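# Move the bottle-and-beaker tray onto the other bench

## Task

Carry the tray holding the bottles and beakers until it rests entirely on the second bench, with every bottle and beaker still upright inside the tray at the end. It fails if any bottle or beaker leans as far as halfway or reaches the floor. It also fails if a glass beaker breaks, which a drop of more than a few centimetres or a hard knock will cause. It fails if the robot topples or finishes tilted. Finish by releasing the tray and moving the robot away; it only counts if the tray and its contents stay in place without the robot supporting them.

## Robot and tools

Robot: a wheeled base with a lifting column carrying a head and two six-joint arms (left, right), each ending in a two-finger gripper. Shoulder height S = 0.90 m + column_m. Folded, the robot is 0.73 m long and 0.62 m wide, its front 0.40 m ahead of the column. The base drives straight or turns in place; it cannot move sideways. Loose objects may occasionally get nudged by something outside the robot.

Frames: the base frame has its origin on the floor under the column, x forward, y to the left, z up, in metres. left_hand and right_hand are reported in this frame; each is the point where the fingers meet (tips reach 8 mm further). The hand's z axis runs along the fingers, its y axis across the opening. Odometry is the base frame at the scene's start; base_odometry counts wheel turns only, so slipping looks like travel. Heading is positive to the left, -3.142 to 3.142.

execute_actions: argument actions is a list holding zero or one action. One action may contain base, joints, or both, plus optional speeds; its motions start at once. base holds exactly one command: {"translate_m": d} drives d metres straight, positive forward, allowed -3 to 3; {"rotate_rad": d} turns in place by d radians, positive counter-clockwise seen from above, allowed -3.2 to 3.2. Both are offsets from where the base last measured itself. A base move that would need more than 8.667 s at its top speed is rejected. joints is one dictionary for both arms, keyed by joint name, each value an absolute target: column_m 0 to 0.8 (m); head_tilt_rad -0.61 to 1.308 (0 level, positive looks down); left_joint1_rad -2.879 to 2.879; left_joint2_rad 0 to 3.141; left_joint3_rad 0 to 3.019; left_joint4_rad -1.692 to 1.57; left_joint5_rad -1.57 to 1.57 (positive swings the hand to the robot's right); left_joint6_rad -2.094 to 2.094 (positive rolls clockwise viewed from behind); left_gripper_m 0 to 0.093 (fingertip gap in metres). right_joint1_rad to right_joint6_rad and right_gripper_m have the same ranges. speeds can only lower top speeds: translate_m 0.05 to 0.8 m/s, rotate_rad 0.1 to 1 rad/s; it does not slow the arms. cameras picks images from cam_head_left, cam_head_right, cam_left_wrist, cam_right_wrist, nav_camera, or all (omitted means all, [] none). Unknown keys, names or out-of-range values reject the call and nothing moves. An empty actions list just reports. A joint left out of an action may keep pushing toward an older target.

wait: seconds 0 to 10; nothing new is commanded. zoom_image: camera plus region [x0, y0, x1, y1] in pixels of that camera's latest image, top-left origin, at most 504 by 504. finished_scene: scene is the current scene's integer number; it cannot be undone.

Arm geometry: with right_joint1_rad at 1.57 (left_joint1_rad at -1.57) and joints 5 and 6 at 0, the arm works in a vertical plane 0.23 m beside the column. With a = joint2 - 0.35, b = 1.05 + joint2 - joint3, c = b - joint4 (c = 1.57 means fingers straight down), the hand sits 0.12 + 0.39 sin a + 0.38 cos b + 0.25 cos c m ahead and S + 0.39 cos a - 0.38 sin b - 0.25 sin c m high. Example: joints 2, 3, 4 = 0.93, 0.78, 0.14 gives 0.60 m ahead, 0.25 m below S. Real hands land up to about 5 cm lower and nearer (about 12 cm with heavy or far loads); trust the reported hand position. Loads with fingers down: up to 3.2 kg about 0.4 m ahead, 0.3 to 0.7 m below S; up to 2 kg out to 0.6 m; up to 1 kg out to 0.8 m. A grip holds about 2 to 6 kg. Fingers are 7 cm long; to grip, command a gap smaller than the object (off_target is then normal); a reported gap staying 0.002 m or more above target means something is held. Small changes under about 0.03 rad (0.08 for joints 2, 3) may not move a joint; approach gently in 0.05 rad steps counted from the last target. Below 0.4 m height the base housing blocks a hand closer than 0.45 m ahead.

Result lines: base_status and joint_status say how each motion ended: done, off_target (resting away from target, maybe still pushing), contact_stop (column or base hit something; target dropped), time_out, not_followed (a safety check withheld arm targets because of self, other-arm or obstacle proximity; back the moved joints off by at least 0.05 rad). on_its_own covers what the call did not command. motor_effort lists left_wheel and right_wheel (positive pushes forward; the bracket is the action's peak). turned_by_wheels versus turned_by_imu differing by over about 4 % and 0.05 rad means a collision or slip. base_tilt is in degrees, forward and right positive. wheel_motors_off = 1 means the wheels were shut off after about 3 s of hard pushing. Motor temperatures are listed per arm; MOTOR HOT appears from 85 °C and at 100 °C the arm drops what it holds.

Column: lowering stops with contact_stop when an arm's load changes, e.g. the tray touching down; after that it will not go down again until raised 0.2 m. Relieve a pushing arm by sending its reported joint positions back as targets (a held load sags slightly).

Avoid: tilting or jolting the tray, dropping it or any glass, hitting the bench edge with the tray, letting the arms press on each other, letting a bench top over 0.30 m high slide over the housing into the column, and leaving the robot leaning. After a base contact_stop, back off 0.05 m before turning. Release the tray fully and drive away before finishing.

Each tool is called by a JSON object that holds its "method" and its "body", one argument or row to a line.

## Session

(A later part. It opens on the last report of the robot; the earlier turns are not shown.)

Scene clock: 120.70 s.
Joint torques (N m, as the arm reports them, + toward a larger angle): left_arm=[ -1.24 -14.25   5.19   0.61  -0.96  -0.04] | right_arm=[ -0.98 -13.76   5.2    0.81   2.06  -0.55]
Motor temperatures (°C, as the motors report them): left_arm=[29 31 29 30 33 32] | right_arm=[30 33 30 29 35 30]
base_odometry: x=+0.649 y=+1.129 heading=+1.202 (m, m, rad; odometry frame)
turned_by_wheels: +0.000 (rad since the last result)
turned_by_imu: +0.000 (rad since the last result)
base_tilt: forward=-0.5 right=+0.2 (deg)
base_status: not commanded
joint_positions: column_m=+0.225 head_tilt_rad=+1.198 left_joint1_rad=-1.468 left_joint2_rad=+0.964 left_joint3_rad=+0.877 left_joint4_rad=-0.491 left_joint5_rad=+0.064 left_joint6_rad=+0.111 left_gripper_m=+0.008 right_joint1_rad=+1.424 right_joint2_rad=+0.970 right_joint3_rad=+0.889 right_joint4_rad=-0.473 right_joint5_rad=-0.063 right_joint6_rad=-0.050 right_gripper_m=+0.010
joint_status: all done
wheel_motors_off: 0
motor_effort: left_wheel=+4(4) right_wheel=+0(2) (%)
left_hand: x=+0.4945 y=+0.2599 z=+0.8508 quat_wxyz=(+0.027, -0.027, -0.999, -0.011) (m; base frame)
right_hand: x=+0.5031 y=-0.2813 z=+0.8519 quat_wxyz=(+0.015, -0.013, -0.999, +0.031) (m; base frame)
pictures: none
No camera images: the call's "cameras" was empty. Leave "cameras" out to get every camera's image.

{"method": "execute_actions", "body": {
  "actions": [
    {"joints":{"left_gripper_m":0.05,"right_gripper_m":0.05}}
  ],
  "cameras": []
}}

{"method": "execute_actions", "body": {
  "actions": [
    {"joints":{"column_m":0.4}}
  ],
  "cameras": []
}}

{"method": "execute_actions", "body": {
  "actions": [
    {"base":{"translate_m":-0.6}}
  ],
  "cameras": []
}}

{"method": "finished_scene", "body": {
  "scene": 1
}}

Scene clock: 128.80 s.
Joint torques (N m, as the arm reports them, + toward a larger angle): left_arm=[ -1.48 -14.66   5.18   0.61  -0.09  -0.05] | right_arm=[ -1.13 -13.44   5.23   0.7    0.12  -0.07]
Motor temperatures (°C, as the motors report them): left_arm=[29 31 30 30 33 32] | right_arm=[30 33 30 29 35 30]
base_odometry: x=+0.649 y=+1.129 heading=+1.202 (m, m, rad; odometry frame)
turned_by_wheels: +0.000 (rad since the last result)
turned_by_imu: +0.000 (rad since the last result)
base_tilt: forward=-0.5 right=+0.0 (deg)
base_status: not commanded
joint_positions: column_m=+0.225 head_tilt_rad=+1.198 left_joint1_rad=-1.469 left_joint2_rad=+0.963 left_joint3_rad=+0.879 left_joint4_rad=-0.485 left_joint5_rad=+0.037 left_joint6_rad=+0.111 left_gripper_m=+0.050 right_joint1_rad=+1.426 right_joint2_rad=+0.967 right_joint3_rad=+0.889 right_joint4_rad=-0.473 right_joint5_rad=-0.017 right_joint6_rad=-0.097 right_gripper_m=+0.050
joint_status: all done
wheel_motors_off: 0
motor_effort: left_wheel=+2(4) right_wheel=-3(3) (%)
left_hand: x=+0.4972 y=+0.2640 z=+0.8515 quat_wxyz=(+0.023, -0.028, -0.999, -0.024) (m; base frame)
right_hand: x=+0.5036 y=-0.2878 z=+0.8537 quat_wxyz=(+0.016, +0.011, -0.998, +0.053) (m; base frame)
pictures: none
No camera images: the call's "cameras" was empty. Leave "cameras" out to get every camera's image.

Scene clock: 131.67 s.
Joint torques (N m, as the arm reports them, + toward a larger angle): left_arm=[ -1.33 -14.57   4.99   0.57  -0.1   -0.09] | right_arm=[ -1.02 -13.19   5.24   0.77   0.12  -0.05]
Motor temperatures (°C, as the motors report them): left_arm=[29 31 30 30 33 32] | right_arm=[30 33 30 29 34 30]
base_odometry: x=+0.649 y=+1.129 heading=+1.202 (m, m, rad; odometry frame)
turned_by_wheels: +0.000 (rad since the last result)
turned_by_imu: +0.000 (rad since the last result)
base_tilt: forward=-0.5 right=+0.0 (deg)
base_status: not commanded
joint_positions: column_m=+0.400 head_tilt_rad=+1.198 left_joint1_rad=-1.469 left_joint2_rad=+0.961 left_joint3_rad=+0.879 left_joint4_rad=-0.485 left_joint5_rad=+0.037 left_joint6_rad=+0.111 left_gripper_m=+0.050 right_joint1_rad=+1.426 right_joint2_rad=+0.964 right_joint3_rad=+0.889 right_joint4_rad=-0.473 right_joint5_rad=-0.017 right_joint6_rad=-0.097 right_gripper_m=+0.050
joint_status: all done
wheel_motors_off: 0
motor_effort: left_wheel=+2(3) right_wheel=-3(2) (%)
left_hand: x=+0.4977 y=+0.2640 z=+1.0269 quat_wxyz=(+0.023, -0.028, -0.999, -0.024) (m; base frame)
right_hand: x=+0.5043 y=-0.2877 z=+1.0296 quat_wxyz=(+0.015, +0.012, -0.998, +0.053) (m; base frame)
pictures: none
No camera images: the call's "cameras" was empty. Leave "cameras" out to get every camera's image.

Scene clock: 134.50 s.
Joint torques (N m, as the arm reports them, + toward a larger angle): left_arm=[ -1.09 -13.82   5.01   0.45  -0.05  -0.03] | right_arm=[ -0.77 -13.08   5.23   0.74   0.13  -0.03]
Motor temperatures (°C, as the motors report them): left_arm=[29 31 30 30 32 32] | right_arm=[30 32 30 29 34 30]
base_odometry: x=+0.432 y=+0.570 heading=+1.203 (m, m, rad; odometry frame)
turned_by_wheels: +0.001 (rad since the last result)
turned_by_imu: +0.002 (rad since the last result)
base_tilt: forward=-0.5 right=+0.1 (deg)
base_status: done
joint_positions: column_m=+0.400 head_tilt_rad=+1.199 left_joint1_rad=-1.469 left_joint2_rad=+0.959 left_joint3_rad=+0.882 left_joint4_rad=-0.482 left_joint5_rad=+0.036 left_joint6_rad=+0.111 left_gripper_m=+0.050 right_joint1_rad=+1.426 right_joint2_rad=+0.963 right_joint3_rad=+0.889 right_joint4_rad=-0.473 right_joint5_rad=-0.017 right_joint6_rad=-0.098 right_gripper_m=+0.050
joint_status: not commanded
wheel_motors_off: 0
motor_effort: left_wheel=+1(63) right_wheel=+0(30) (%)
left_hand: x=+0.5006 y=+0.2641 z=+1.0283 quat_wxyz=(+0.019, -0.029, -0.999, -0.025) (m; base frame)
right_hand: x=+0.5048 y=-0.2877 z=+1.0301 quat_wxyz=(+0.014, +0.012, -0.998, +0.053) (m; base frame)
pictures: none
No camera images: the call's "cameras" was empty. Leave "cameras" out to get every camera's image.

The scene is finished: the task was done.


## Next scene

The same job, from a new start.

{"method": "execute_actions", "body": {
  "actions": [
    {"joints":{"head_tilt_rad":0.6}}
  ]
}}

Scene clock: 0.70 s.
Joint torques (N m, as the arm reports them, + toward a larger angle): left_arm=[-1.32 -7.73 -0.8  -1.37  0.06  0.04] | right_arm=[-0.62 -6.06 -0.68 -1.07 -0.02  0.04]
Motor temperatures (°C, as the motors report them): left_arm=[29 30 29 30 31 32] | right_arm=[30 31 29 29 32 30]
base_odometry: x=+0.000 y=+0.000 heading=+0.000 (m, m, rad; odometry frame)
turned_by_wheels: +0.000 (rad since the last result)
turned_by_imu: +0.000 (rad since the last result)
base_tilt: forward=-0.6 right=+0.2 (deg)
base_status: not commanded
joint_positions: column_m=+0.557 head_tilt_rad=+0.618 left_joint1_rad=-1.579 left_joint2_rad=+0.905 left_joint3_rad=+0.423 left_joint4_rad=-0.926 left_joint5_rad=+0.028 left_joint6_rad=-0.048 left_gripper_m=+0.095 right_joint1_rad=+1.579 right_joint2_rad=+0.875 right_joint3_rad=+0.417 right_joint4_rad=-0.903 right_joint5_rad=+0.028 right_joint6_rad=-0.022 right_gripper_m=+0.094
joint_status: all done
wheel_motors_off: 0
motor_effort: left_wheel=+0(0) right_wheel=+3(2) (%)
left_hand: x=+0.1539 y=+0.2178 z=+1.2478 quat_wxyz=(+0.428, +0.024, -0.903, +0.005) (m; base frame)
right_hand: x=+0.1603 y=-0.2284 z=+1.2455 quat_wxyz=(+0.407, +0.019, -0.913, +0.006) (m; base frame)
pictures: cam_head_left, cam_head_right, cam_left_wrist, cam_right_wrist, nav_camera
camera_calibration (this result's frames):
cam_head_left: T_world_to_cam=[[-0.00285738, -0.999643, -0.0265542, 0.0958323], [-0.511729, 0.0242757, -0.858804, 1.35099], [0.859142, 0.0111346, -0.511616, 0.669511], [0, 0, 0, 1]] pos_world=[0.116409, 0.0555471, 1.50531]
cam_head_right: T_world_to_cam=[[-0.00293558, -0.999889, -0.0145771, -0.0221886], [-0.517123, 0.0139946, -0.855797, 1.34786], [0.855906, 0.00502586, -0.517107, 0.674638], [0, 0, 0, 1]] pos_world=[0.119517, -0.0444395, 1.50203]
cam_left_wrist: T_world_to_cam=[[0.0696306, -0.997169, -0.0283982, 0.239142], [-0.0615005, -0.0327042, 0.997571, -1.22116], [-0.995675, -0.067715, -0.0636036, 0.370291], [0, 0, 0, 1]] pos_world=[0.276936, 0.223602, 1.24853]
cam_right_wrist: T_world_to_cam=[[0.0266102, -0.99964, -0.00356199, -0.224652], [-0.128902, -0.0069648, 0.991633, -1.2114], [-0.9913, -0.0259284, -0.129041, 0.435948], [0, 0, 0, 1]] pos_world=[0.281981, -0.221705, 1.25672]
Images, in order (width x height): cam_head_left 504x504, cam_head_right 504x504, cam_left_wrist 504x504, cam_right_wrist 504x504, nav_camera 504x504.

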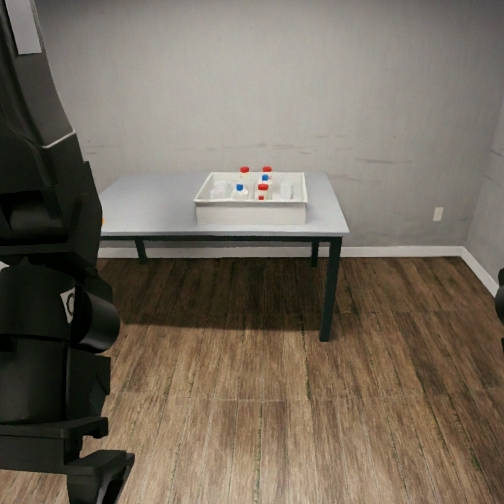

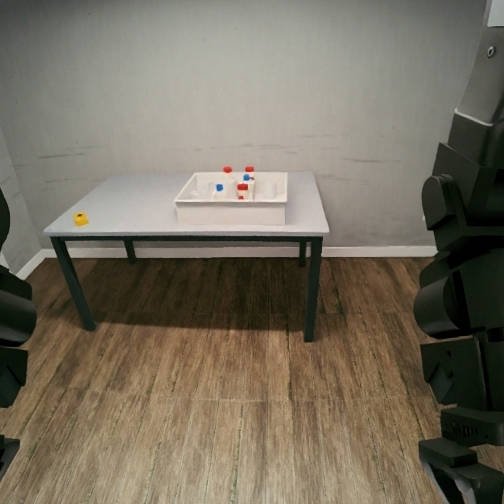

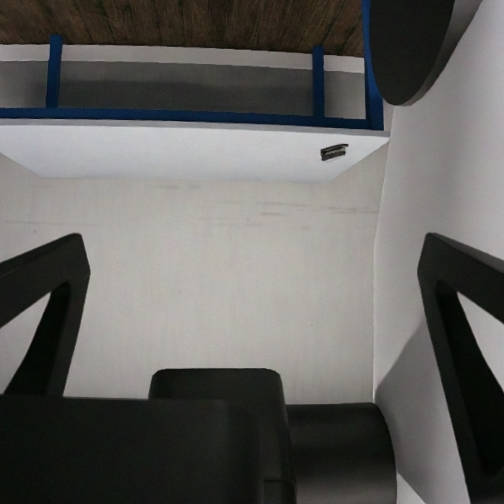

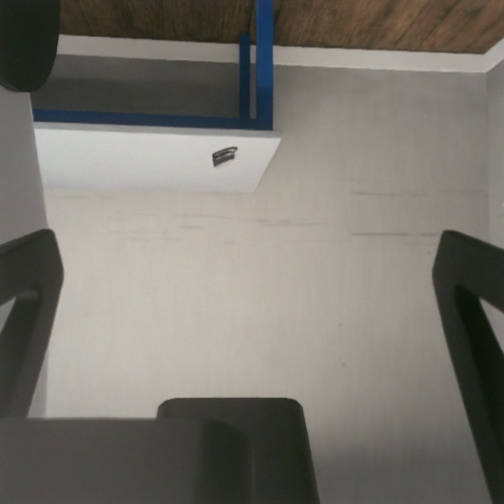

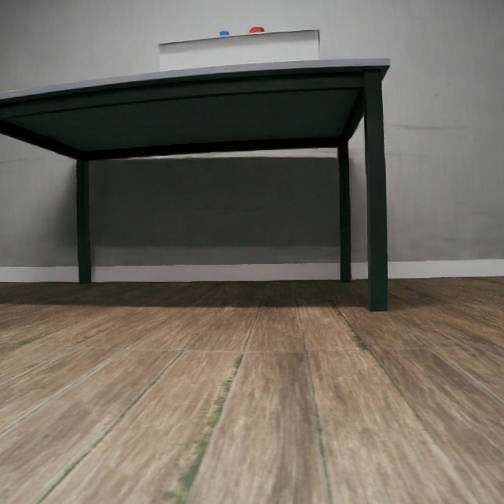

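{"method": "execute_actions", "body": {
  "actions": [
    {"base":{"rotate_rad":0.19},"joints":{"head_tilt_rad":0.9,"left_joint2_rad":0.95,"left_joint3_rad":0.9,"left_joint4_rad":-0.47,"right_joint2_rad":0.95,"right_joint3_rad":0.9,"right_joint4_rad":-0.47,"left_joint1_rad":-1.46,"right_joint1_rad":1.46,"left_joint6_rad":0.06,"right_joint6_rad":-0.06,"left_gripper_m":0.06,"right_gripper_m":0.06}}
  ],
  "cameras": []
}}

{"method": "execute_actions", "body": {
  "actions": [
    {"base":{"translate_m":0.8}}
  ],
  "cameras": []
}}

{"method": "execute_actions", "body": {
  "actions": [
    {"base":{"rotate_rad":-0.28}}
  ],
  "cameras": ["cam_head_left","cam_head_right"]
}}

Scene clock: 14.37 s.
Joint torques (N m, as the arm reports them, + toward a larger angle): left_arm=[ -0.59 -13.09   3.81   0.14  -0.05   0.18] | right_arm=[ -1.24 -12.27   3.86   0.41   0.04  -0.01]
Motor temperatures (°C, as the motors report them): left_arm=[29 30 29 30 31 32] | right_arm=[30 32 29 29 31 30]
base_odometry: x=+0.000 y=+0.000 heading=+0.188 (m, m, rad; odometry frame)
turned_by_wheels: +0.188 (rad since the last result)
turned_by_imu: +0.189 (rad since the last result)
base_tilt: forward=-0.4 right=+0.1 (deg)
base_status: done
joint_positions: column_m=+0.557 head_tilt_rad=+0.901 left_joint1_rad=-1.460 left_joint2_rad=+0.949 left_joint3_rad=+0.898 left_joint4_rad=-0.473 left_joint5_rad=+0.028 left_joint6_rad=+0.049 left_gripper_m=+0.060 right_joint1_rad=+1.458 right_joint2_rad=+0.948 right_joint3_rad=+0.912 right_joint4_rad=-0.464 right_joint5_rad=+0.029 right_joint6_rad=-0.053 right_gripper_m=+0.060
joint_status: all done
wheel_motors_off: 0
motor_effort: left_wheel=-7(37) right_wheel=+6(51) (%)
left_hand: x=+0.5148 y=+0.2697 z=+1.1920 quat_wxyz=(+0.000, +0.003, -0.999, -0.034) (m; base frame)
right_hand: x=+0.5247 y=-0.2814 z=+1.1959 quat_wxyz=(-0.010, -0.001, -0.998, +0.064) (m; base frame)
pictures: none
No camera images: the call's "cameras" was empty. Leave "cameras" out to get every camera's image.

Scene clock: 17.63 s.
Joint torques (N m, as the arm reports them, + toward a larger angle): left_arm=[ -0.9  -14.94   3.79   0.31  -0.03   0.17] | right_arm=[ -0.9  -12.38   3.98   0.53   0.03  -0.01]
Motor temperatures (°C, as the motors report them): left_arm=[29 30 29 30 31 32] | right_arm=[30 32 29 29 31 30]
base_odometry: x=+0.786 y=+0.149 heading=+0.187 (m, m, rad; odometry frame)
turned_by_wheels: +0.000 (rad since the last result)
turned_by_imu: -0.001 (rad since the last result)
base_tilt: forward=-0.4 right=+0.0 (deg)
base_status: done
joint_positions: column_m=+0.557 head_tilt_rad=+0.901 left_joint1_rad=-1.460 left_joint2_rad=+0.949 left_joint3_rad=+0.898 left_joint4_rad=-0.473 left_joint5_rad=+0.028 left_joint6_rad=+0.049 left_gripper_m=+0.060 right_joint1_rad=+1.458 right_joint2_rad=+0.948 right_joint3_rad=+0.909 right_joint4_rad=-0.465 right_joint5_rad=+0.029 right_joint6_rad=-0.053 right_gripper_m=+0.060
joint_status: not commanded
wheel_motors_off: 0
motor_effort: left_wheel=+0(51) right_wheel=+0(64) (%)
left_hand: x=+0.5149 y=+0.2698 z=+1.1919 quat_wxyz=(+0.000, +0.003, -0.999, -0.034) (m; base frame)
right_hand: x=+0.5228 y=-0.2813 z=+1.1953 quat_wxyz=(-0.008, -0.001, -0.998, +0.064) (m; base frame)
pictures: none
No camera images: the call's "cameras" was empty. Leave "cameras" out to get every camera's image.

Scene clock: 19.40 s.
Joint torques (N m, as the arm reports them, + toward a larger angle): left_arm=[ -0.96 -13.14   4.     0.33  -0.01   0.2 ] | right_arm=[ -1.31 -12.21   3.91   0.56   0.03  -0.02]
Motor temperatures (°C, as the motors report them): left_arm=[29 30 29 30 31 32] | right_arm=[30 32 29 29 31 30]
base_odometry: x=+0.786 y=+0.149 heading=-0.090 (m, m, rad; odometry frame)
turned_by_wheels: -0.278 (rad since the last result)
turned_by_imu: -0.281 (rad since the last result)
base_tilt: forward=-0.5 right=+0.2 (deg)
base_status: done
joint_positions: column_m=+0.557 head_tilt_rad=+0.901 left_joint1_rad=-1.460 left_joint2_rad=+0.949 left_joint3_rad=+0.898 left_joint4_rad=-0.473 left_joint5_rad=+0.028 left_joint6_rad=+0.049 left_gripper_m=+0.060 right_joint1_rad=+1.458 right_joint2_rad=+0.948 right_joint3_rad=+0.909 right_joint4_rad=-0.465 right_joint5_rad=+0.029 right_joint6_rad=-0.053 right_gripper_m=+0.060
joint_status: not commanded
wheel_motors_off: 0
motor_effort: left_wheel=+4(35) right_wheel=-2(56) (%)
left_hand: x=+0.5149 y=+0.2698 z=+1.1919 quat_wxyz=(+0.000, +0.003, -0.999, -0.034) (m; base frame)
right_hand: x=+0.5228 y=-0.2813 z=+1.1953 quat_wxyz=(-0.008, -0.001, -0.998, +0.064) (m; base frame)
pictures: cam_head_left, cam_head_right
camera_calibration (this result's frames):
cam_head_left: T_world_to_cam=[[-0.0101806, -0.999643, -0.024691, 0.0933241], [-0.731789, 0.0242757, -0.681099, 1.08785], [0.681456, 0.0111346, -0.731775, 1.01803], [0, 0, 0, 1]] pos_world=[0.103284, 0.0555471, 1.48821]
cam_head_right: T_world_to_cam=[[-0.00690097, -0.999889, -0.0131714, -0.0241589], [-0.736124, 0.0139946, -0.676702, 1.08252], [0.676811, 0.00502586, -0.73614, 1.02149], [0, 0, 0, 1]] pos_world=[0.105348, -0.0444395, 1.48419]
Images, in order (width x height): cam_head_left 504x504, cam_head_right 504x504.

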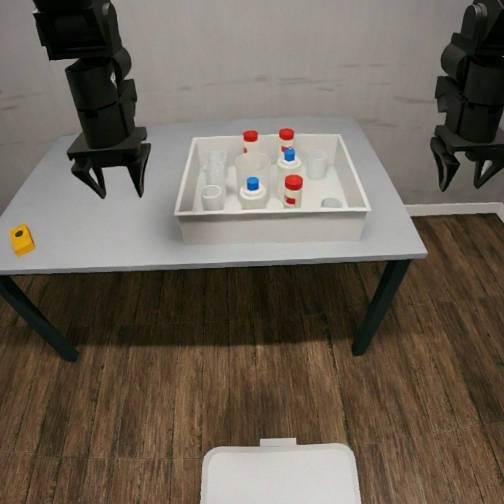

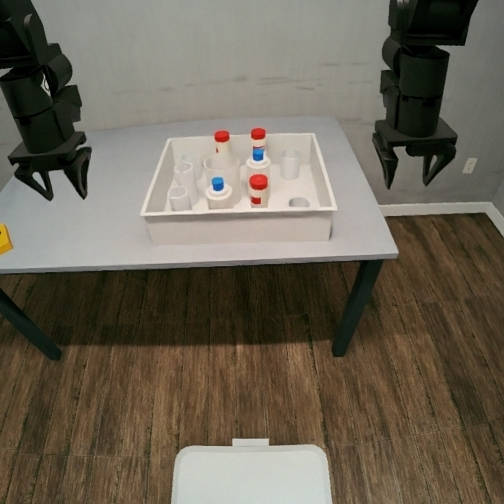

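{"method": "execute_actions", "body": {
  "actions": [
    {"base":{"translate_m":0.5},"joints":{"head_tilt_rad":1.2,"left_joint1_rad":-1.425,"right_joint1_rad":1.51,"column_m":0.42}}
  ],
  "cameras": []
}}

{"method": "execute_actions", "body": {
  "actions": [
    {"joints":{"column_m":0.28}}
  ],
  "cameras": ["cam_head_left","cam_left_wrist","cam_right_wrist"]
}}

Scene clock: 34.27 s.
Joint torques (N m, as the arm reports them, + toward a larger angle): left_arm=[ -0.52 -14.16   3.7    0.3   -0.07   0.15] | right_arm=[ -0.66 -11.91   3.98   0.49   0.02  -0.03]
Motor temperatures (°C, as the motors report them): left_arm=[29 31 29 30 31 32] | right_arm=[30 32 30 29 31 30]
base_odometry: x=+1.284 y=+0.104 heading=-0.090 (m, m, rad; odometry frame)
turned_by_wheels: +0.000 (rad since the last result)
turned_by_imu: -0.001 (rad since the last result)
base_tilt: forward=-0.6 right=+0.1 (deg)
base_status: done
joint_positions: column_m=+0.420 head_tilt_rad=+1.198 left_joint1_rad=-1.425 left_joint2_rad=+0.949 left_joint3_rad=+0.899 left_joint4_rad=-0.473 left_joint5_rad=+0.028 left_joint6_rad=+0.049 left_gripper_m=+0.060 right_joint1_rad=+1.505 right_joint2_rad=+0.948 right_joint3_rad=+0.908 right_joint4_rad=-0.466 right_joint5_rad=+0.029 right_joint6_rad=-0.053 right_gripper_m=+0.060
joint_status: all done
wheel_motors_off: 0
motor_effort: left_wheel=+0(47) right_wheel=+0(54) (%)
left_hand: x=+0.5142 y=+0.2852 z=+1.0567 quat_wxyz=(+0.001, +0.012, -0.999, -0.049) (m; base frame)
right_hand: x=+0.5232 y=-0.2603 z=+1.0567 quat_wxyz=(-0.008, +0.010, -0.999, +0.043) (m; base frame)
pictures: none
No camera images: the call's "cameras" was empty. Leave "cameras" out to get every camera's image.

Scene clock: 36.67 s.
Joint torques (N m, as the arm reports them, + toward a larger angle): left_arm=[ -0.7  -13.02   3.86   0.37  -0.04   0.14] | right_arm=[ -0.58 -12.45   4.13   0.51   0.    -0.04]
Motor temperatures (°C, as the motors report them): left_arm=[29 31 29 30 31 32] | right_arm=[30 32 30 29 31 30]
base_odometry: x=+1.284 y=+0.104 heading=-0.090 (m, m, rad; odometry frame)
turned_by_wheels: +0.000 (rad since the last result)
turned_by_imu: +0.000 (rad since the last result)
base_tilt: forward=-0.5 right=+0.0 (deg)
base_status: not commanded
joint_positions: column_m=+0.280 head_tilt_rad=+1.198 left_joint1_rad=-1.425 left_joint2_rad=+0.949 left_joint3_rad=+0.899 left_joint4_rad=-0.473 left_joint5_rad=+0.028 left_joint6_rad=+0.049 left_gripper_m=+0.060 right_joint1_rad=+1.505 right_joint2_rad=+0.948 right_joint3_rad=+0.908 right_joint4_rad=-0.466 right_joint5_rad=+0.029 right_joint6_rad=-0.053 right_gripper_m=+0.060
joint_status: all done
wheel_motors_off: 0
motor_effort: left_wheel=+0(0) right_wheel=+0(1) (%)
left_hand: x=+0.5142 y=+0.2852 z=+0.9167 quat_wxyz=(+0.001, +0.012, -0.999, -0.049) (m; base frame)
right_hand: x=+0.5232 y=-0.2603 z=+0.9167 quat_wxyz=(-0.008, +0.010, -0.999, +0.043) (m; base frame)
pictures: cam_head_left, cam_left_wrist, cam_right_wrist
camera_calibration (this result's frames):
cam_head_left: T_world_to_cam=[[-0.0169566, -0.999643, -0.0206341, 0.0816969], [-0.898988, 0.0242757, -0.437301, 0.599149], [0.437646, 0.0111346, -0.899079, 1.03963], [0, 0, 0, 1]] pos_world=[0.085023, 0.0555471, 1.1984]
cam_left_wrist: T_world_to_cam=[[0.0495963, -0.994577, -0.091416, 0.339169], [-0.809719, -0.0936241, 0.5793, -0.0810451], [-0.584718, 0.0452901, -0.809972, 1.15321], [0, 0, 0, 1]] pos_world=[0.591856, 0.277513, 1.01202]
cam_right_wrist: T_world_to_cam=[[0.00985253, -0.996956, 0.0773453, -0.331989], [-0.832208, 0.0347074, 0.553377, -0.0582063], [-0.554377, -0.0698195, -0.829332, 1.15434], [0, 0, 0, 1]] pos_world=[0.594769, -0.248363, 1.01522]
Images, in order (width x height): cam_head_left 504x504, cam_left_wrist 504x504, cam_right_wrist 504x504.

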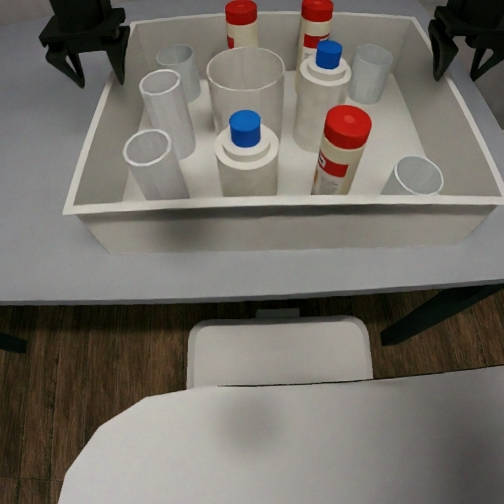

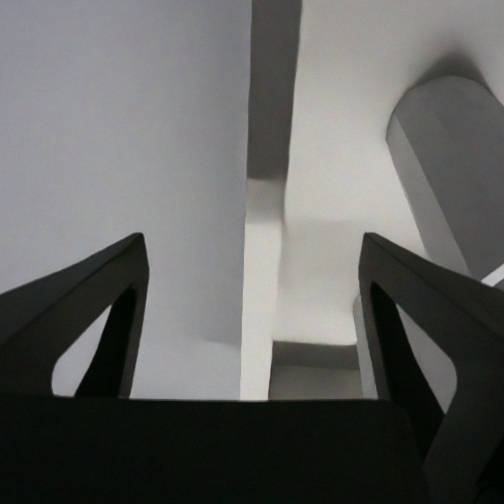

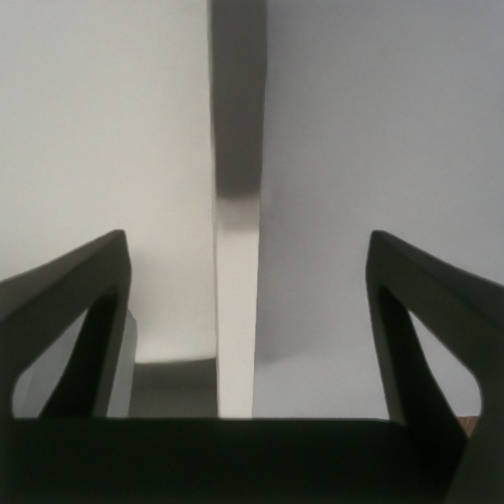

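{"method": "execute_actions", "body": {
  "actions": [
    {"joints":{"column_m":0.22}}
  ],
  "cameras": ["cam_left_wrist","cam_right_wrist"]
}}

{"method": "execute_actions", "body": {
  "actions": [
    {"joints":{"left_gripper_m":0,"right_gripper_m":0,"head_tilt_rad":0.9}}
  ],
  "cameras": []
}}

{"method": "execute_actions", "body": {
  "actions": [
    {"joints":{"column_m":0.3}}
  ],
  "cameras": ["cam_head_left"]
}}

Scene clock: 48.33 s.
Joint torques (N m, as the arm reports them, + toward a larger angle): left_arm=[ -0.45 -13.19   4.02   0.2   -0.03   0.17] | right_arm=[ -0.32 -12.88   4.     0.39   0.    -0.02]
Motor temperatures (°C, as the motors report them): left_arm=[29 31 29 30 31 32] | right_arm=[30 32 30 29 31 30]
base_odometry: x=+1.284 y=+0.104 heading=-0.090 (m, m, rad; odometry frame)
turned_by_wheels: +0.000 (rad since the last result)
turned_by_imu: +0.000 (rad since the last result)
base_tilt: forward=-0.6 right=+0.1 (deg)
base_status: not commanded
joint_positions: column_m=+0.220 head_tilt_rad=+1.198 left_joint1_rad=-1.425 left_joint2_rad=+0.949 left_joint3_rad=+0.899 left_joint4_rad=-0.473 left_joint5_rad=+0.028 left_joint6_rad=+0.049 left_gripper_m=+0.060 right_joint1_rad=+1.505 right_joint2_rad=+0.948 right_joint3_rad=+0.908 right_joint4_rad=-0.466 right_joint5_rad=+0.029 right_joint6_rad=-0.053 right_gripper_m=+0.060
joint_status: all done
wheel_motors_off: 0
motor_effort: left_wheel=+0(0) right_wheel=+0(0) (%)
left_hand: x=+0.5142 y=+0.2852 z=+0.8567 quat_wxyz=(+0.001, +0.012, -0.999, -0.049) (m; base frame)
right_hand: x=+0.5232 y=-0.2603 z=+0.8567 quat_wxyz=(-0.008, +0.010, -0.999, +0.043) (m; base frame)
pictures: cam_left_wrist, cam_right_wrist
camera_calibration (this result's frames):
cam_left_wrist: T_world_to_cam=[[0.0495963, -0.994577, -0.091416, 0.333684], [-0.809719, -0.0936241, 0.5793, -0.0462853], [-0.584718, 0.0452901, -0.809972, 1.10461], [0, 0, 0, 1]] pos_world=[0.591856, 0.277513, 0.952019]
cam_right_wrist: T_world_to_cam=[[0.00985253, -0.996956, 0.0773453, -0.327348], [-0.832208, 0.0347074, 0.553377, -0.025002], [-0.554377, -0.0698195, -0.829332, 1.10457], [0, 0, 0, 1]] pos_world=[0.594769, -0.248363, 0.955213]
Images, in order (width x height): cam_left_wrist 504x504, cam_right_wrist 504x504.

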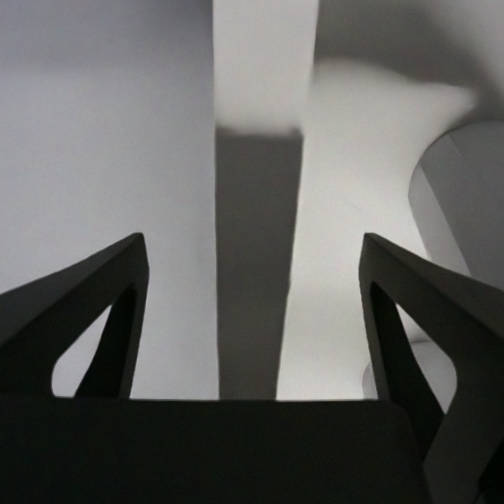

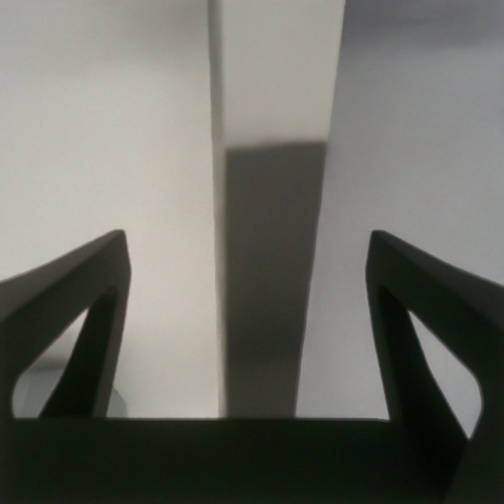

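Scene clock: 49.07 s.
Joint torques (N m, as the arm reports them, + toward a larger angle): left_arm=[ -0.57 -13.57   3.85   0.41  -0.78  -0.13] | right_arm=[  0.25 -12.34   4.04   0.61   1.05  -0.1 ]
Motor temperatures (°C, as the motors report them): left_arm=[29 31 29 30 31 32] | right_arm=[30 32 30 29 31 30]
base_odometry: x=+1.284 y=+0.104 heading=-0.090 (m, m, rad; odometry frame)
turned_by_wheels: +0.000 (rad since the last result)
turned_by_imu: +0.000 (rad since the last result)
base_tilt: forward=-0.5 right=+0.1 (deg)
base_status: not commanded
joint_positions: column_m=+0.220 head_tilt_rad=+0.915 left_joint1_rad=-1.420 left_joint2_rad=+0.949 left_joint3_rad=+0.899 left_joint4_rad=-0.473 left_joint5_rad=+0.052 left_joint6_rad=+0.076 left_gripper_m=+0.011 right_joint1_rad=+1.500 right_joint2_rad=+0.948 right_joint3_rad=+0.908 right_joint4_rad=-0.466 right_joint5_rad=+0.004 right_joint6_rad=-0.048 right_gripper_m=+0.010
joint_status: left_gripper_m off_target (ended at +0.011, target +0.000); right_gripper_m off_target (ended at +0.011, target +0.000); the others done
wheel_motors_off: 0
motor_effort: left_wheel=-1(1) right_wheel=+1(1) (%)
left_hand: x=+0.5143 y=+0.2834 z=+0.8566 quat_wxyz=(+0.001, +0.000, -0.999, -0.039) (m; base frame)
right_hand: x=+0.5232 y=-0.2583 z=+0.8565 quat_wxyz=(-0.008, +0.007, -0.999, +0.033) (m; base frame)
pictures: none
No camera images: the call's "cameras" was empty. Leave "cameras" out to get every camera's image.

Scene clock: 50.70 s.
Joint torques (N m, as the arm reports them, + toward a larger angle): left_arm=[ -1.25 -18.36   4.15  -0.3   -0.9   -0.12] | right_arm=[  0.03 -16.82   4.37  -0.27   1.46  -0.04]
Motor temperatures (°C, as the motors report them): left_arm=[29 31 29 30 31 32] | right_arm=[30 32 30 29 31 30]
base_odometry: x=+1.284 y=+0.104 heading=-0.090 (m, m, rad; odometry frame)
turned_by_wheels: +0.000 (rad since the last result)
turned_by_imu: +0.000 (rad since the last result)
base_tilt: forward=-0.5 right=+0.2 (deg)
base_status: not commanded
joint_positions: column_m=+0.300 head_tilt_rad=+0.915 left_joint1_rad=-1.420 left_joint2_rad=+1.016 left_joint3_rad=+0.886 left_joint4_rad=-0.460 left_joint5_rad=+0.056 left_joint6_rad=+0.077 left_gripper_m=+0.010 right_joint1_rad=+1.500 right_joint2_rad=+1.006 right_joint3_rad=+0.896 right_joint4_rad=-0.449 right_joint5_rad=-0.006 right_joint6_rad=-0.051 right_gripper_m=+0.010
joint_status: all done
wheel_motors_off: 0
motor_effort: left_wheel=-1(2) right_wheel=+0(0) (%)
left_hand: x=+0.4908 y=+0.2846 z=+0.9090 quat_wxyz=(+0.034, +0.002, -0.999, -0.035) (m; base frame)
right_hand: x=+0.5041 y=-0.2573 z=+0.9117 quat_wxyz=(+0.018, +0.007, -0.999, +0.027) (m; base frame)
pictures: cam_head_left
camera_calibration (this result's frames):
cam_head_left: T_world_to_cam=[[-0.0105039, -0.999643, -0.0245552, 0.0868244], [-0.740669, 0.0242757, -0.671432, 0.900942], [0.671788, 0.0111346, -0.740659, 0.842002], [0, 0, 0, 1]] pos_world=[0.102564, 0.0555471, 1.23069]
Images, in order (width x height): cam_head_left 504x504.

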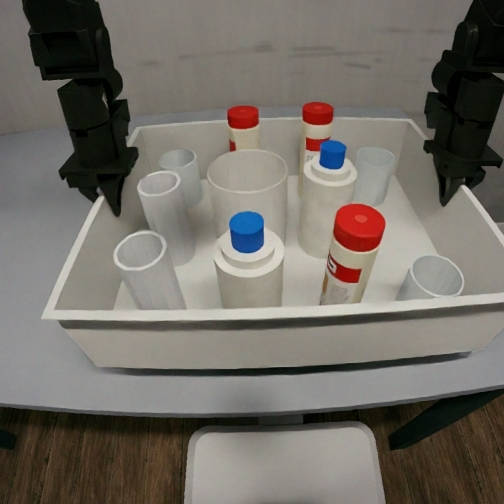

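{"method": "execute_actions", "body": {
  "actions": [
    {"base":{"translate_m":-0.7},"joints":{"column_m":0.35},"speeds":{"translate_m":0.25}}
  ],
  "cameras": []
}}

{"method": "execute_actions", "body": {
  "actions": [
    {"base":{"rotate_rad":3.1},"speeds":{"rotate_rad":0.45}}
  ],
  "cameras": []
}}

{"method": "execute_actions", "body": {
  "actions": [
    {"base":{"translate_m":1.1},"speeds":{"translate_m":0.25}}
  ],
  "cameras": ["cam_head_left","nav_camera"]
}}

Scene clock: 64.93 s.
Joint torques (N m, as the arm reports them, + toward a larger angle): left_arm=[ -0.9  -17.83   4.45  -0.28  -0.93  -0.16] | right_arm=[  0.1  -16.74   4.6   -0.38   1.47  -0.06]
Motor temperatures (°C, as the motors report them): left_arm=[29 31 29 30 32 32] | right_arm=[30 33 30 29 33 30]
base_odometry: x=+0.587 y=+0.167 heading=-0.091 (m, m, rad; odometry frame)
turned_by_wheels: +0.000 (rad since the last result)
turned_by_imu: +0.000 (rad since the last result)
base_tilt: forward=-0.5 right=+0.2 (deg)
base_status: done
joint_positions: column_m=+0.350 head_tilt_rad=+0.914 left_joint1_rad=-1.420 left_joint2_rad=+1.020 left_joint3_rad=+0.879 left_joint4_rad=-0.455 left_joint5_rad=+0.056 left_joint6_rad=+0.078 left_gripper_m=+0.010 right_joint1_rad=+1.500 right_joint2_rad=+1.010 right_joint3_rad=+0.892 right_joint4_rad=-0.449 right_joint5_rad=-0.006 right_joint6_rad=-0.051 right_gripper_m=+0.010
joint_status: all done
wheel_motors_off: 0
motor_effort: left_wheel=-1(30) right_wheel=+0(40) (%)
left_hand: x=+0.4870 y=+0.2844 z=+0.9567 quat_wxyz=(+0.036, +0.002, -0.999, -0.034) (m; base frame)
right_hand: x=+0.5003 y=-0.2574 z=+0.9596 quat_wxyz=(+0.022, +0.007, -0.999, +0.027) (m; base frame)
pictures: none
No camera images: the call's "cameras" was empty. Leave "cameras" out to get every camera's image.

Scene clock: 73.03 s.
Joint torques (N m, as the arm reports them, + toward a larger angle): left_arm=[ -0.93 -18.02   4.6   -0.44  -0.94  -0.12] | right_arm=[ -0.08 -16.62   4.62  -0.21   1.55  -0.02]
Motor temperatures (°C, as the motors report them): left_arm=[29 31 30 30 32 32] | right_arm=[30 33 30 29 33 30]
base_odometry: x=+0.587 y=+0.167 heading=+3.007 (m, m, rad; odometry frame)
turned_by_wheels: +3.098 (rad since the last result)
turned_by_imu: +3.140 (rad since the last result)
base_tilt: forward=-0.5 right=+0.1 (deg)
base_status: done
joint_positions: column_m=+0.350 head_tilt_rad=+0.914 left_joint1_rad=-1.419 left_joint2_rad=+1.020 left_joint3_rad=+0.879 left_joint4_rad=-0.455 left_joint5_rad=+0.057 left_joint6_rad=+0.078 left_gripper_m=+0.011 right_joint1_rad=+1.500 right_joint2_rad=+1.010 right_joint3_rad=+0.892 right_joint4_rad=-0.449 right_joint5_rad=-0.009 right_joint6_rad=-0.051 right_gripper_m=+0.009
joint_status: not commanded
wheel_motors_off: 0
motor_effort: left_wheel=-8(38) right_wheel=+6(62) (%)
left_hand: x=+0.4870 y=+0.2851 z=+0.9568 quat_wxyz=(+0.036, +0.003, -0.999, -0.035) (m; base frame)
right_hand: x=+0.5003 y=-0.2569 z=+0.9596 quat_wxyz=(+0.022, +0.007, -0.999, +0.025) (m; base frame)
pictures: none
No camera images: the call's "cameras" was empty. Leave "cameras" out to get every camera's image.

Scene clock: 78.37 s.
Joint torques (N m, as the arm reports them, + toward a larger angle): left_arm=[ -1.03 -18.45   4.53  -0.43  -0.97  -0.15] | right_arm=[  0.26 -16.31   4.61  -0.04   1.58   0.  ]
Motor temperatures (°C, as the motors report them): left_arm=[29 32 30 30 32 32] | right_arm=[30 33 30 29 33 30]
base_odometry: x=-0.503 y=+0.314 heading=+3.008 (m, m, rad; odometry frame)
turned_by_wheels: +0.001 (rad since the last result)
turned_by_imu: +0.000 (rad since the last result)
base_tilt: forward=-0.5 right=+0.1 (deg)
base_status: done
joint_positions: column_m=+0.350 head_tilt_rad=+0.914 left_joint1_rad=-1.419 left_joint2_rad=+1.022 left_joint3_rad=+0.878 left_joint4_rad=-0.453 left_joint5_rad=+0.057 left_joint6_rad=+0.078 left_gripper_m=+0.011 right_joint1_rad=+1.500 right_joint2_rad=+1.011 right_joint3_rad=+0.892 right_joint4_rad=-0.448 right_joint5_rad=-0.009 right_joint6_rad=-0.052 right_gripper_m=+0.009
joint_status: not commanded
wheel_motors_off: 0
motor_effort: left_wheel=+0(52) right_wheel=-1(55) (%)
left_hand: x=+0.4863 y=+0.2851 z=+0.9560 quat_wxyz=(+0.037, +0.002, -0.999, -0.034) (m; base frame)
right_hand: x=+0.5003 y=-0.2569 z=+0.9591 quat_wxyz=(+0.022, +0.007, -0.999, +0.025) (m; base frame)
pictures: cam_head_left, nav_camera
camera_calibration (this result's frames):
cam_head_left: T_world_to_cam=[[-0.0104858, -0.999643, -0.024563, 0.0880617], [-0.740173, 0.0242757, -0.671978, 0.93522], [0.672334, 0.0111346, -0.740164, 0.878348], [0, 0, 0, 1]] pos_world=[0.102605, 0.0555471, 1.28073]
Images, in order (width x height): cam_head_left 504x504, nav_camera 504x504.

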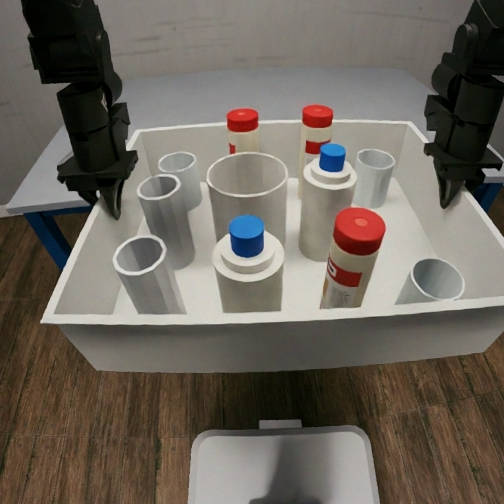

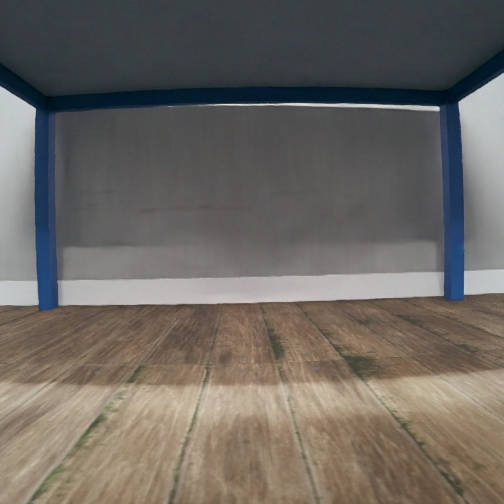

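{"method": "execute_actions", "body": {
  "actions": [
    {"base":{"translate_m":0.58},"speeds":{"translate_m":0.2},"joints":{"head_tilt_rad":1.2}}
  ],
  "cameras": []
}}

{"method": "execute_actions", "body": {
  "actions": [
    {"joints":{"column_m":0.265}}
  ],
  "cameras": ["cam_head_left"]
}}

{"method": "execute_actions", "body": {
  "actions": [
    {"joints":{"column_m":0.23}}
  ],
  "cameras": []
}}

Scene clock: 90.43 s.
Joint torques (N m, as the arm reports them, + toward a larger angle): left_arm=[ -1.3  -18.23   4.59  -0.4   -0.95  -0.15] | right_arm=[ -0.26 -16.88   4.58  -0.29   1.58  -0.06]
Motor temperatures (°C, as the motors report them): left_arm=[29 32 30 30 33 32] | right_arm=[30 33 30 29 34 30]
base_odometry: x=-1.078 y=+0.391 heading=+3.009 (m, m, rad; odometry frame)
turned_by_wheels: +0.001 (rad since the last result)
turned_by_imu: +0.000 (rad since the last result)
base_tilt: forward=-0.5 right=+0.1 (deg)
base_status: done
joint_positions: column_m=+0.350 head_tilt_rad=+1.198 left_joint1_rad=-1.419 left_joint2_rad=+1.022 left_joint3_rad=+0.878 left_joint4_rad=-0.453 left_joint5_rad=+0.057 left_joint6_rad=+0.078 left_gripper_m=+0.011 right_joint1_rad=+1.500 right_joint2_rad=+1.011 right_joint3_rad=+0.891 right_joint4_rad=-0.448 right_joint5_rad=-0.009 right_joint6_rad=-0.052 right_gripper_m=+0.009
joint_status: all done
wheel_motors_off: 0
motor_effort: left_wheel=+3(29) right_wheel=-2(32) (%)
left_hand: x=+0.4860 y=+0.2850 z=+0.9557 quat_wxyz=(+0.037, +0.002, -0.999, -0.034) (m; base frame)
right_hand: x=+0.4995 y=-0.2569 z=+0.9588 quat_wxyz=(+0.023, +0.008, -0.999, +0.025) (m; base frame)
pictures: none
No camera images: the call's "cameras" was empty. Leave "cameras" out to get every camera's image.

Scene clock: 92.10 s.
Joint torques (N m, as the arm reports them, + toward a larger angle): left_arm=[ -1.29 -17.53   4.53  -0.46  -0.95  -0.14] | right_arm=[ -0.36 -16.84   4.61  -0.28   1.58  -0.02]
Motor temperatures (°C, as the motors report them): left_arm=[29 32 30 30 33 32] | right_arm=[30 33 30 29 34 30]
base_odometry: x=-1.078 y=+0.391 heading=+3.009 (m, m, rad; odometry frame)
turned_by_wheels: +0.000 (rad since the last result)
turned_by_imu: +0.000 (rad since the last result)
base_tilt: forward=-0.5 right=+0.1 (deg)
base_status: not commanded
joint_positions: column_m=+0.265 head_tilt_rad=+1.198 left_joint1_rad=-1.419 left_joint2_rad=+1.022 left_joint3_rad=+0.878 left_joint4_rad=-0.453 left_joint5_rad=+0.057 left_joint6_rad=+0.078 left_gripper_m=+0.011 right_joint1_rad=+1.500 right_joint2_rad=+1.011 right_joint3_rad=+0.891 right_joint4_rad=-0.448 right_joint5_rad=-0.009 right_joint6_rad=-0.052 right_gripper_m=+0.009
joint_status: all done
wheel_motors_off: 0
motor_effort: left_wheel=+2(3) right_wheel=-3(4) (%)
left_hand: x=+0.4860 y=+0.2850 z=+0.8709 quat_wxyz=(+0.037, +0.002, -0.999, -0.034) (m; base frame)
right_hand: x=+0.4995 y=-0.2569 z=+0.8739 quat_wxyz=(+0.023, +0.008, -0.999, +0.025) (m; base frame)
pictures: cam_head_left
camera_calibration (this result's frames):
cam_head_left: T_world_to_cam=[[-0.0169467, -0.999643, -0.0206422, 0.0813958], [-0.898777, 0.0242757, -0.437733, 0.593092], [0.438077, 0.0111346, -0.898868, 1.0258], [0, 0, 0, 1]] pos_world=[0.0850555, 0.0555471, 1.18336]
Images, in order (width x height): cam_head_left 504x504.

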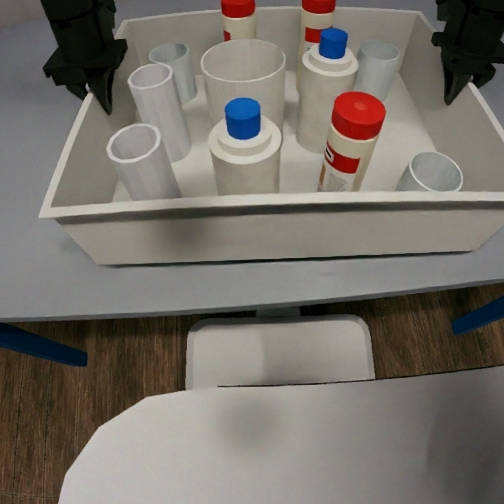

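Scene clock: 93.13 s.
Joint torques (N m, as the arm reports them, + toward a larger angle): left_arm=[ -1.7  -14.65   5.14   0.73  -0.92  -0.18] | right_arm=[ -0.14 -13.75   5.02   1.17   1.62  -0.04]
Motor temperatures (°C, as the motors report them): left_arm=[29 32 30 30 33 32] | right_arm=[30 33 30 29 34 30]
base_odometry: x=-1.078 y=+0.391 heading=+3.009 (m, m, rad; odometry frame)
turned_by_wheels: +0.000 (rad since the last result)
turned_by_imu: +0.000 (rad since the last result)
base_tilt: forward=-0.4 right=+0.1 (deg)
base_status: not commanded
joint_positions: column_m=+0.230 head_tilt_rad=+1.198 left_joint1_rad=-1.414 left_joint2_rad=+0.969 left_joint3_rad=+0.878 left_joint4_rad=-0.490 left_joint5_rad=+0.056 left_joint6_rad=+0.082 left_gripper_m=+0.010 right_joint1_rad=+1.500 right_joint2_rad=+0.968 right_joint3_rad=+0.891 right_joint4_rad=-0.480 right_joint5_rad=-0.010 right_joint6_rad=-0.052 right_gripper_m=+0.009
joint_status: all done
wheel_motors_off: 0
motor_effort: left_wheel=+5(6) right_wheel=-1(4) (%)
left_hand: x=+0.4922 y=+0.2853 z=+0.8561 quat_wxyz=(+0.029, +0.001, -0.999, -0.038) (m; base frame)
right_hand: x=+0.5040 y=-0.2559 z=+0.8555 quat_wxyz=(+0.018, +0.008, -0.999, +0.025) (m; base frame)
pictures: none
No camera images: the call's "cameras" was empty. Leave "cameras" out to get every camera's image.

{"method": "execute_actions", "body": {
  "actions": [
    {"joints":{"left_gripper_m":0.05,"right_gripper_m":0.05}}
  ],
  "cameras": []
}}

{"method": "execute_actions", "body": {
  "actions": [
    {"joints":{"column_m":0.4}}
  ],
  "cameras": []
}}

{"method": "execute_actions", "body": {
  "actions": [
    {"base":{"translate_m":-0.6}}
  ],
  "cameras": []
}}

{"method": "finished_scene", "body": {
  "scene": 2
}}

Scene clock: 100.10 s.
Joint torques (N m, as the arm reports them, + toward a larger angle): left_arm=[ -1.39 -14.3    5.13   0.52  -0.15  -0.06] | right_arm=[  0.04 -13.52   5.07   0.89   0.14  -0.04]
Motor temperatures (°C, as the motors report them): left_arm=[29 32 30 30 33 32] | right_arm=[30 33 30 29 34 30]
base_odometry: x=-1.078 y=+0.391 heading=+3.009 (m, m, rad; odometry frame)
turned_by_wheels: +0.000 (rad since the last result)
turned_by_imu: +0.000 (rad since the last result)
base_tilt: forward=-0.5 right=+0.1 (deg)
base_status: not commanded
joint_positions: column_m=+0.230 head_tilt_rad=+1.198 left_joint1_rad=-1.417 left_joint2_rad=+0.962 left_joint3_rad=+0.880 left_joint4_rad=-0.485 left_joint5_rad=+0.031 left_joint6_rad=+0.072 left_gripper_m=+0.050 right_joint1_rad=+1.502 right_joint2_rad=+0.966 right_joint3_rad=+0.891 right_joint4_rad=-0.478 right_joint5_rad=+0.026 right_joint6_rad=-0.052 right_gripper_m=+0.050
joint_status: all done
wheel_motors_off: 0
motor_effort: left_wheel=+3(6) right_wheel=-4(4) (%)
left_hand: x=+0.4965 y=+0.2880 z=+0.8591 quat_wxyz=(+0.023, +0.004, -0.999, -0.049) (m; base frame)
right_hand: x=+0.5049 y=-0.2610 z=+0.8566 quat_wxyz=(+0.016, +0.009, -0.999, +0.042) (m; base frame)
pictures: none
No camera images: the call's "cameras" was empty. Leave "cameras" out to get every camera's image.

Scene clock: 102.90 s.
Joint torques (N m, as the arm reports them, + toward a larger angle): left_arm=[ -1.04 -13.09   4.98   0.41  -0.12  -0.07] | right_arm=[ -0.3  -13.35   5.23   0.95   0.11  -0.03]
Motor temperatures (°C, as the motors report them): left_arm=[29 32 30 30 32 32] | right_arm=[30 33 30 29 33 30]
base_odometry: x=-1.078 y=+0.391 heading=+3.009 (m, m, rad; odometry frame)
turned_by_wheels: +0.000 (rad since the last result)
turned_by_imu: +0.000 (rad since the last result)
base_tilt: forward=-0.5 right=+0.1 (deg)
base_status: not commanded
joint_positions: column_m=+0.400 head_tilt_rad=+1.198 left_joint1_rad=-1.417 left_joint2_rad=+0.960 left_joint3_rad=+0.880 left_joint4_rad=-0.485 left_joint5_rad=+0.031 left_joint6_rad=+0.072 left_gripper_m=+0.050 right_joint1_rad=+1.502 right_joint2_rad=+0.964 right_joint3_rad=+0.891 right_joint4_rad=-0.478 right_joint5_rad=+0.026 right_joint6_rad=-0.052 right_gripper_m=+0.050
joint_status: all done
wheel_motors_off: 0
motor_effort: left_wheel=+3(3) right_wheel=-3(3) (%)
left_hand: x=+0.4970 y=+0.2879 z=+1.0297 quat_wxyz=(+0.022, +0.004, -0.999, -0.049) (m; base frame)
right_hand: x=+0.5056 y=-0.2609 z=+1.0275 quat_wxyz=(+0.015, +0.009, -0.999, +0.042) (m; base frame)
pictures: none
No camera images: the call's "cameras" was empty. Leave "cameras" out to get every camera's image.

Scene clock: 105.67 s.
Joint torques (N m, as the arm reports them, + toward a larger angle): left_arm=[ -1.36 -13.73   4.88   0.6   -0.08  -0.05] | right_arm=[ -0.12 -13.67   4.91   0.81   0.11  -0.05]
Motor temperatures (°C, as the motors report them): left_arm=[29 32 30 30 32 32] | right_arm=[30 33 30 29 33 30]
base_odometry: x=-0.484 y=+0.312 heading=+3.010 (m, m, rad; odometry frame)
turned_by_wheels: +0.001 (rad since the last result)
turned_by_imu: +0.001 (rad since the last result)
base_tilt: forward=-0.5 right=+0.1 (deg)
base_status: done
joint_positions: column_m=+0.400 head_tilt_rad=+1.199 left_joint1_rad=-1.418 left_joint2_rad=+0.958 left_joint3_rad=+0.883 left_joint4_rad=-0.482 left_joint5_rad=+0.030 left_joint6_rad=+0.072 left_gripper_m=+0.050 right_joint1_rad=+1.502 right_joint2_rad=+0.962 right_joint3_rad=+0.891 right_joint4_rad=-0.475 right_joint5_rad=+0.026 right_joint6_rad=-0.052 right_gripper_m=+0.050
joint_status: not commanded
wheel_motors_off: 0
motor_effort: left_wheel=+1(64) right_wheel=-1(29) (%)
left_hand: x=+0.5002 y=+0.2878 z=+1.0311 quat_wxyz=(+0.018, +0.004, -0.999, -0.050) (m; base frame)
right_hand: x=+0.5068 y=-0.2610 z=+1.0280 quat_wxyz=(+0.013, +0.009, -0.999, +0.042) (m; base frame)
pictures: none
No camera images: the call's "cameras" was empty. Leave "cameras" out to get every camera's image.

The scene is finished: the task was done.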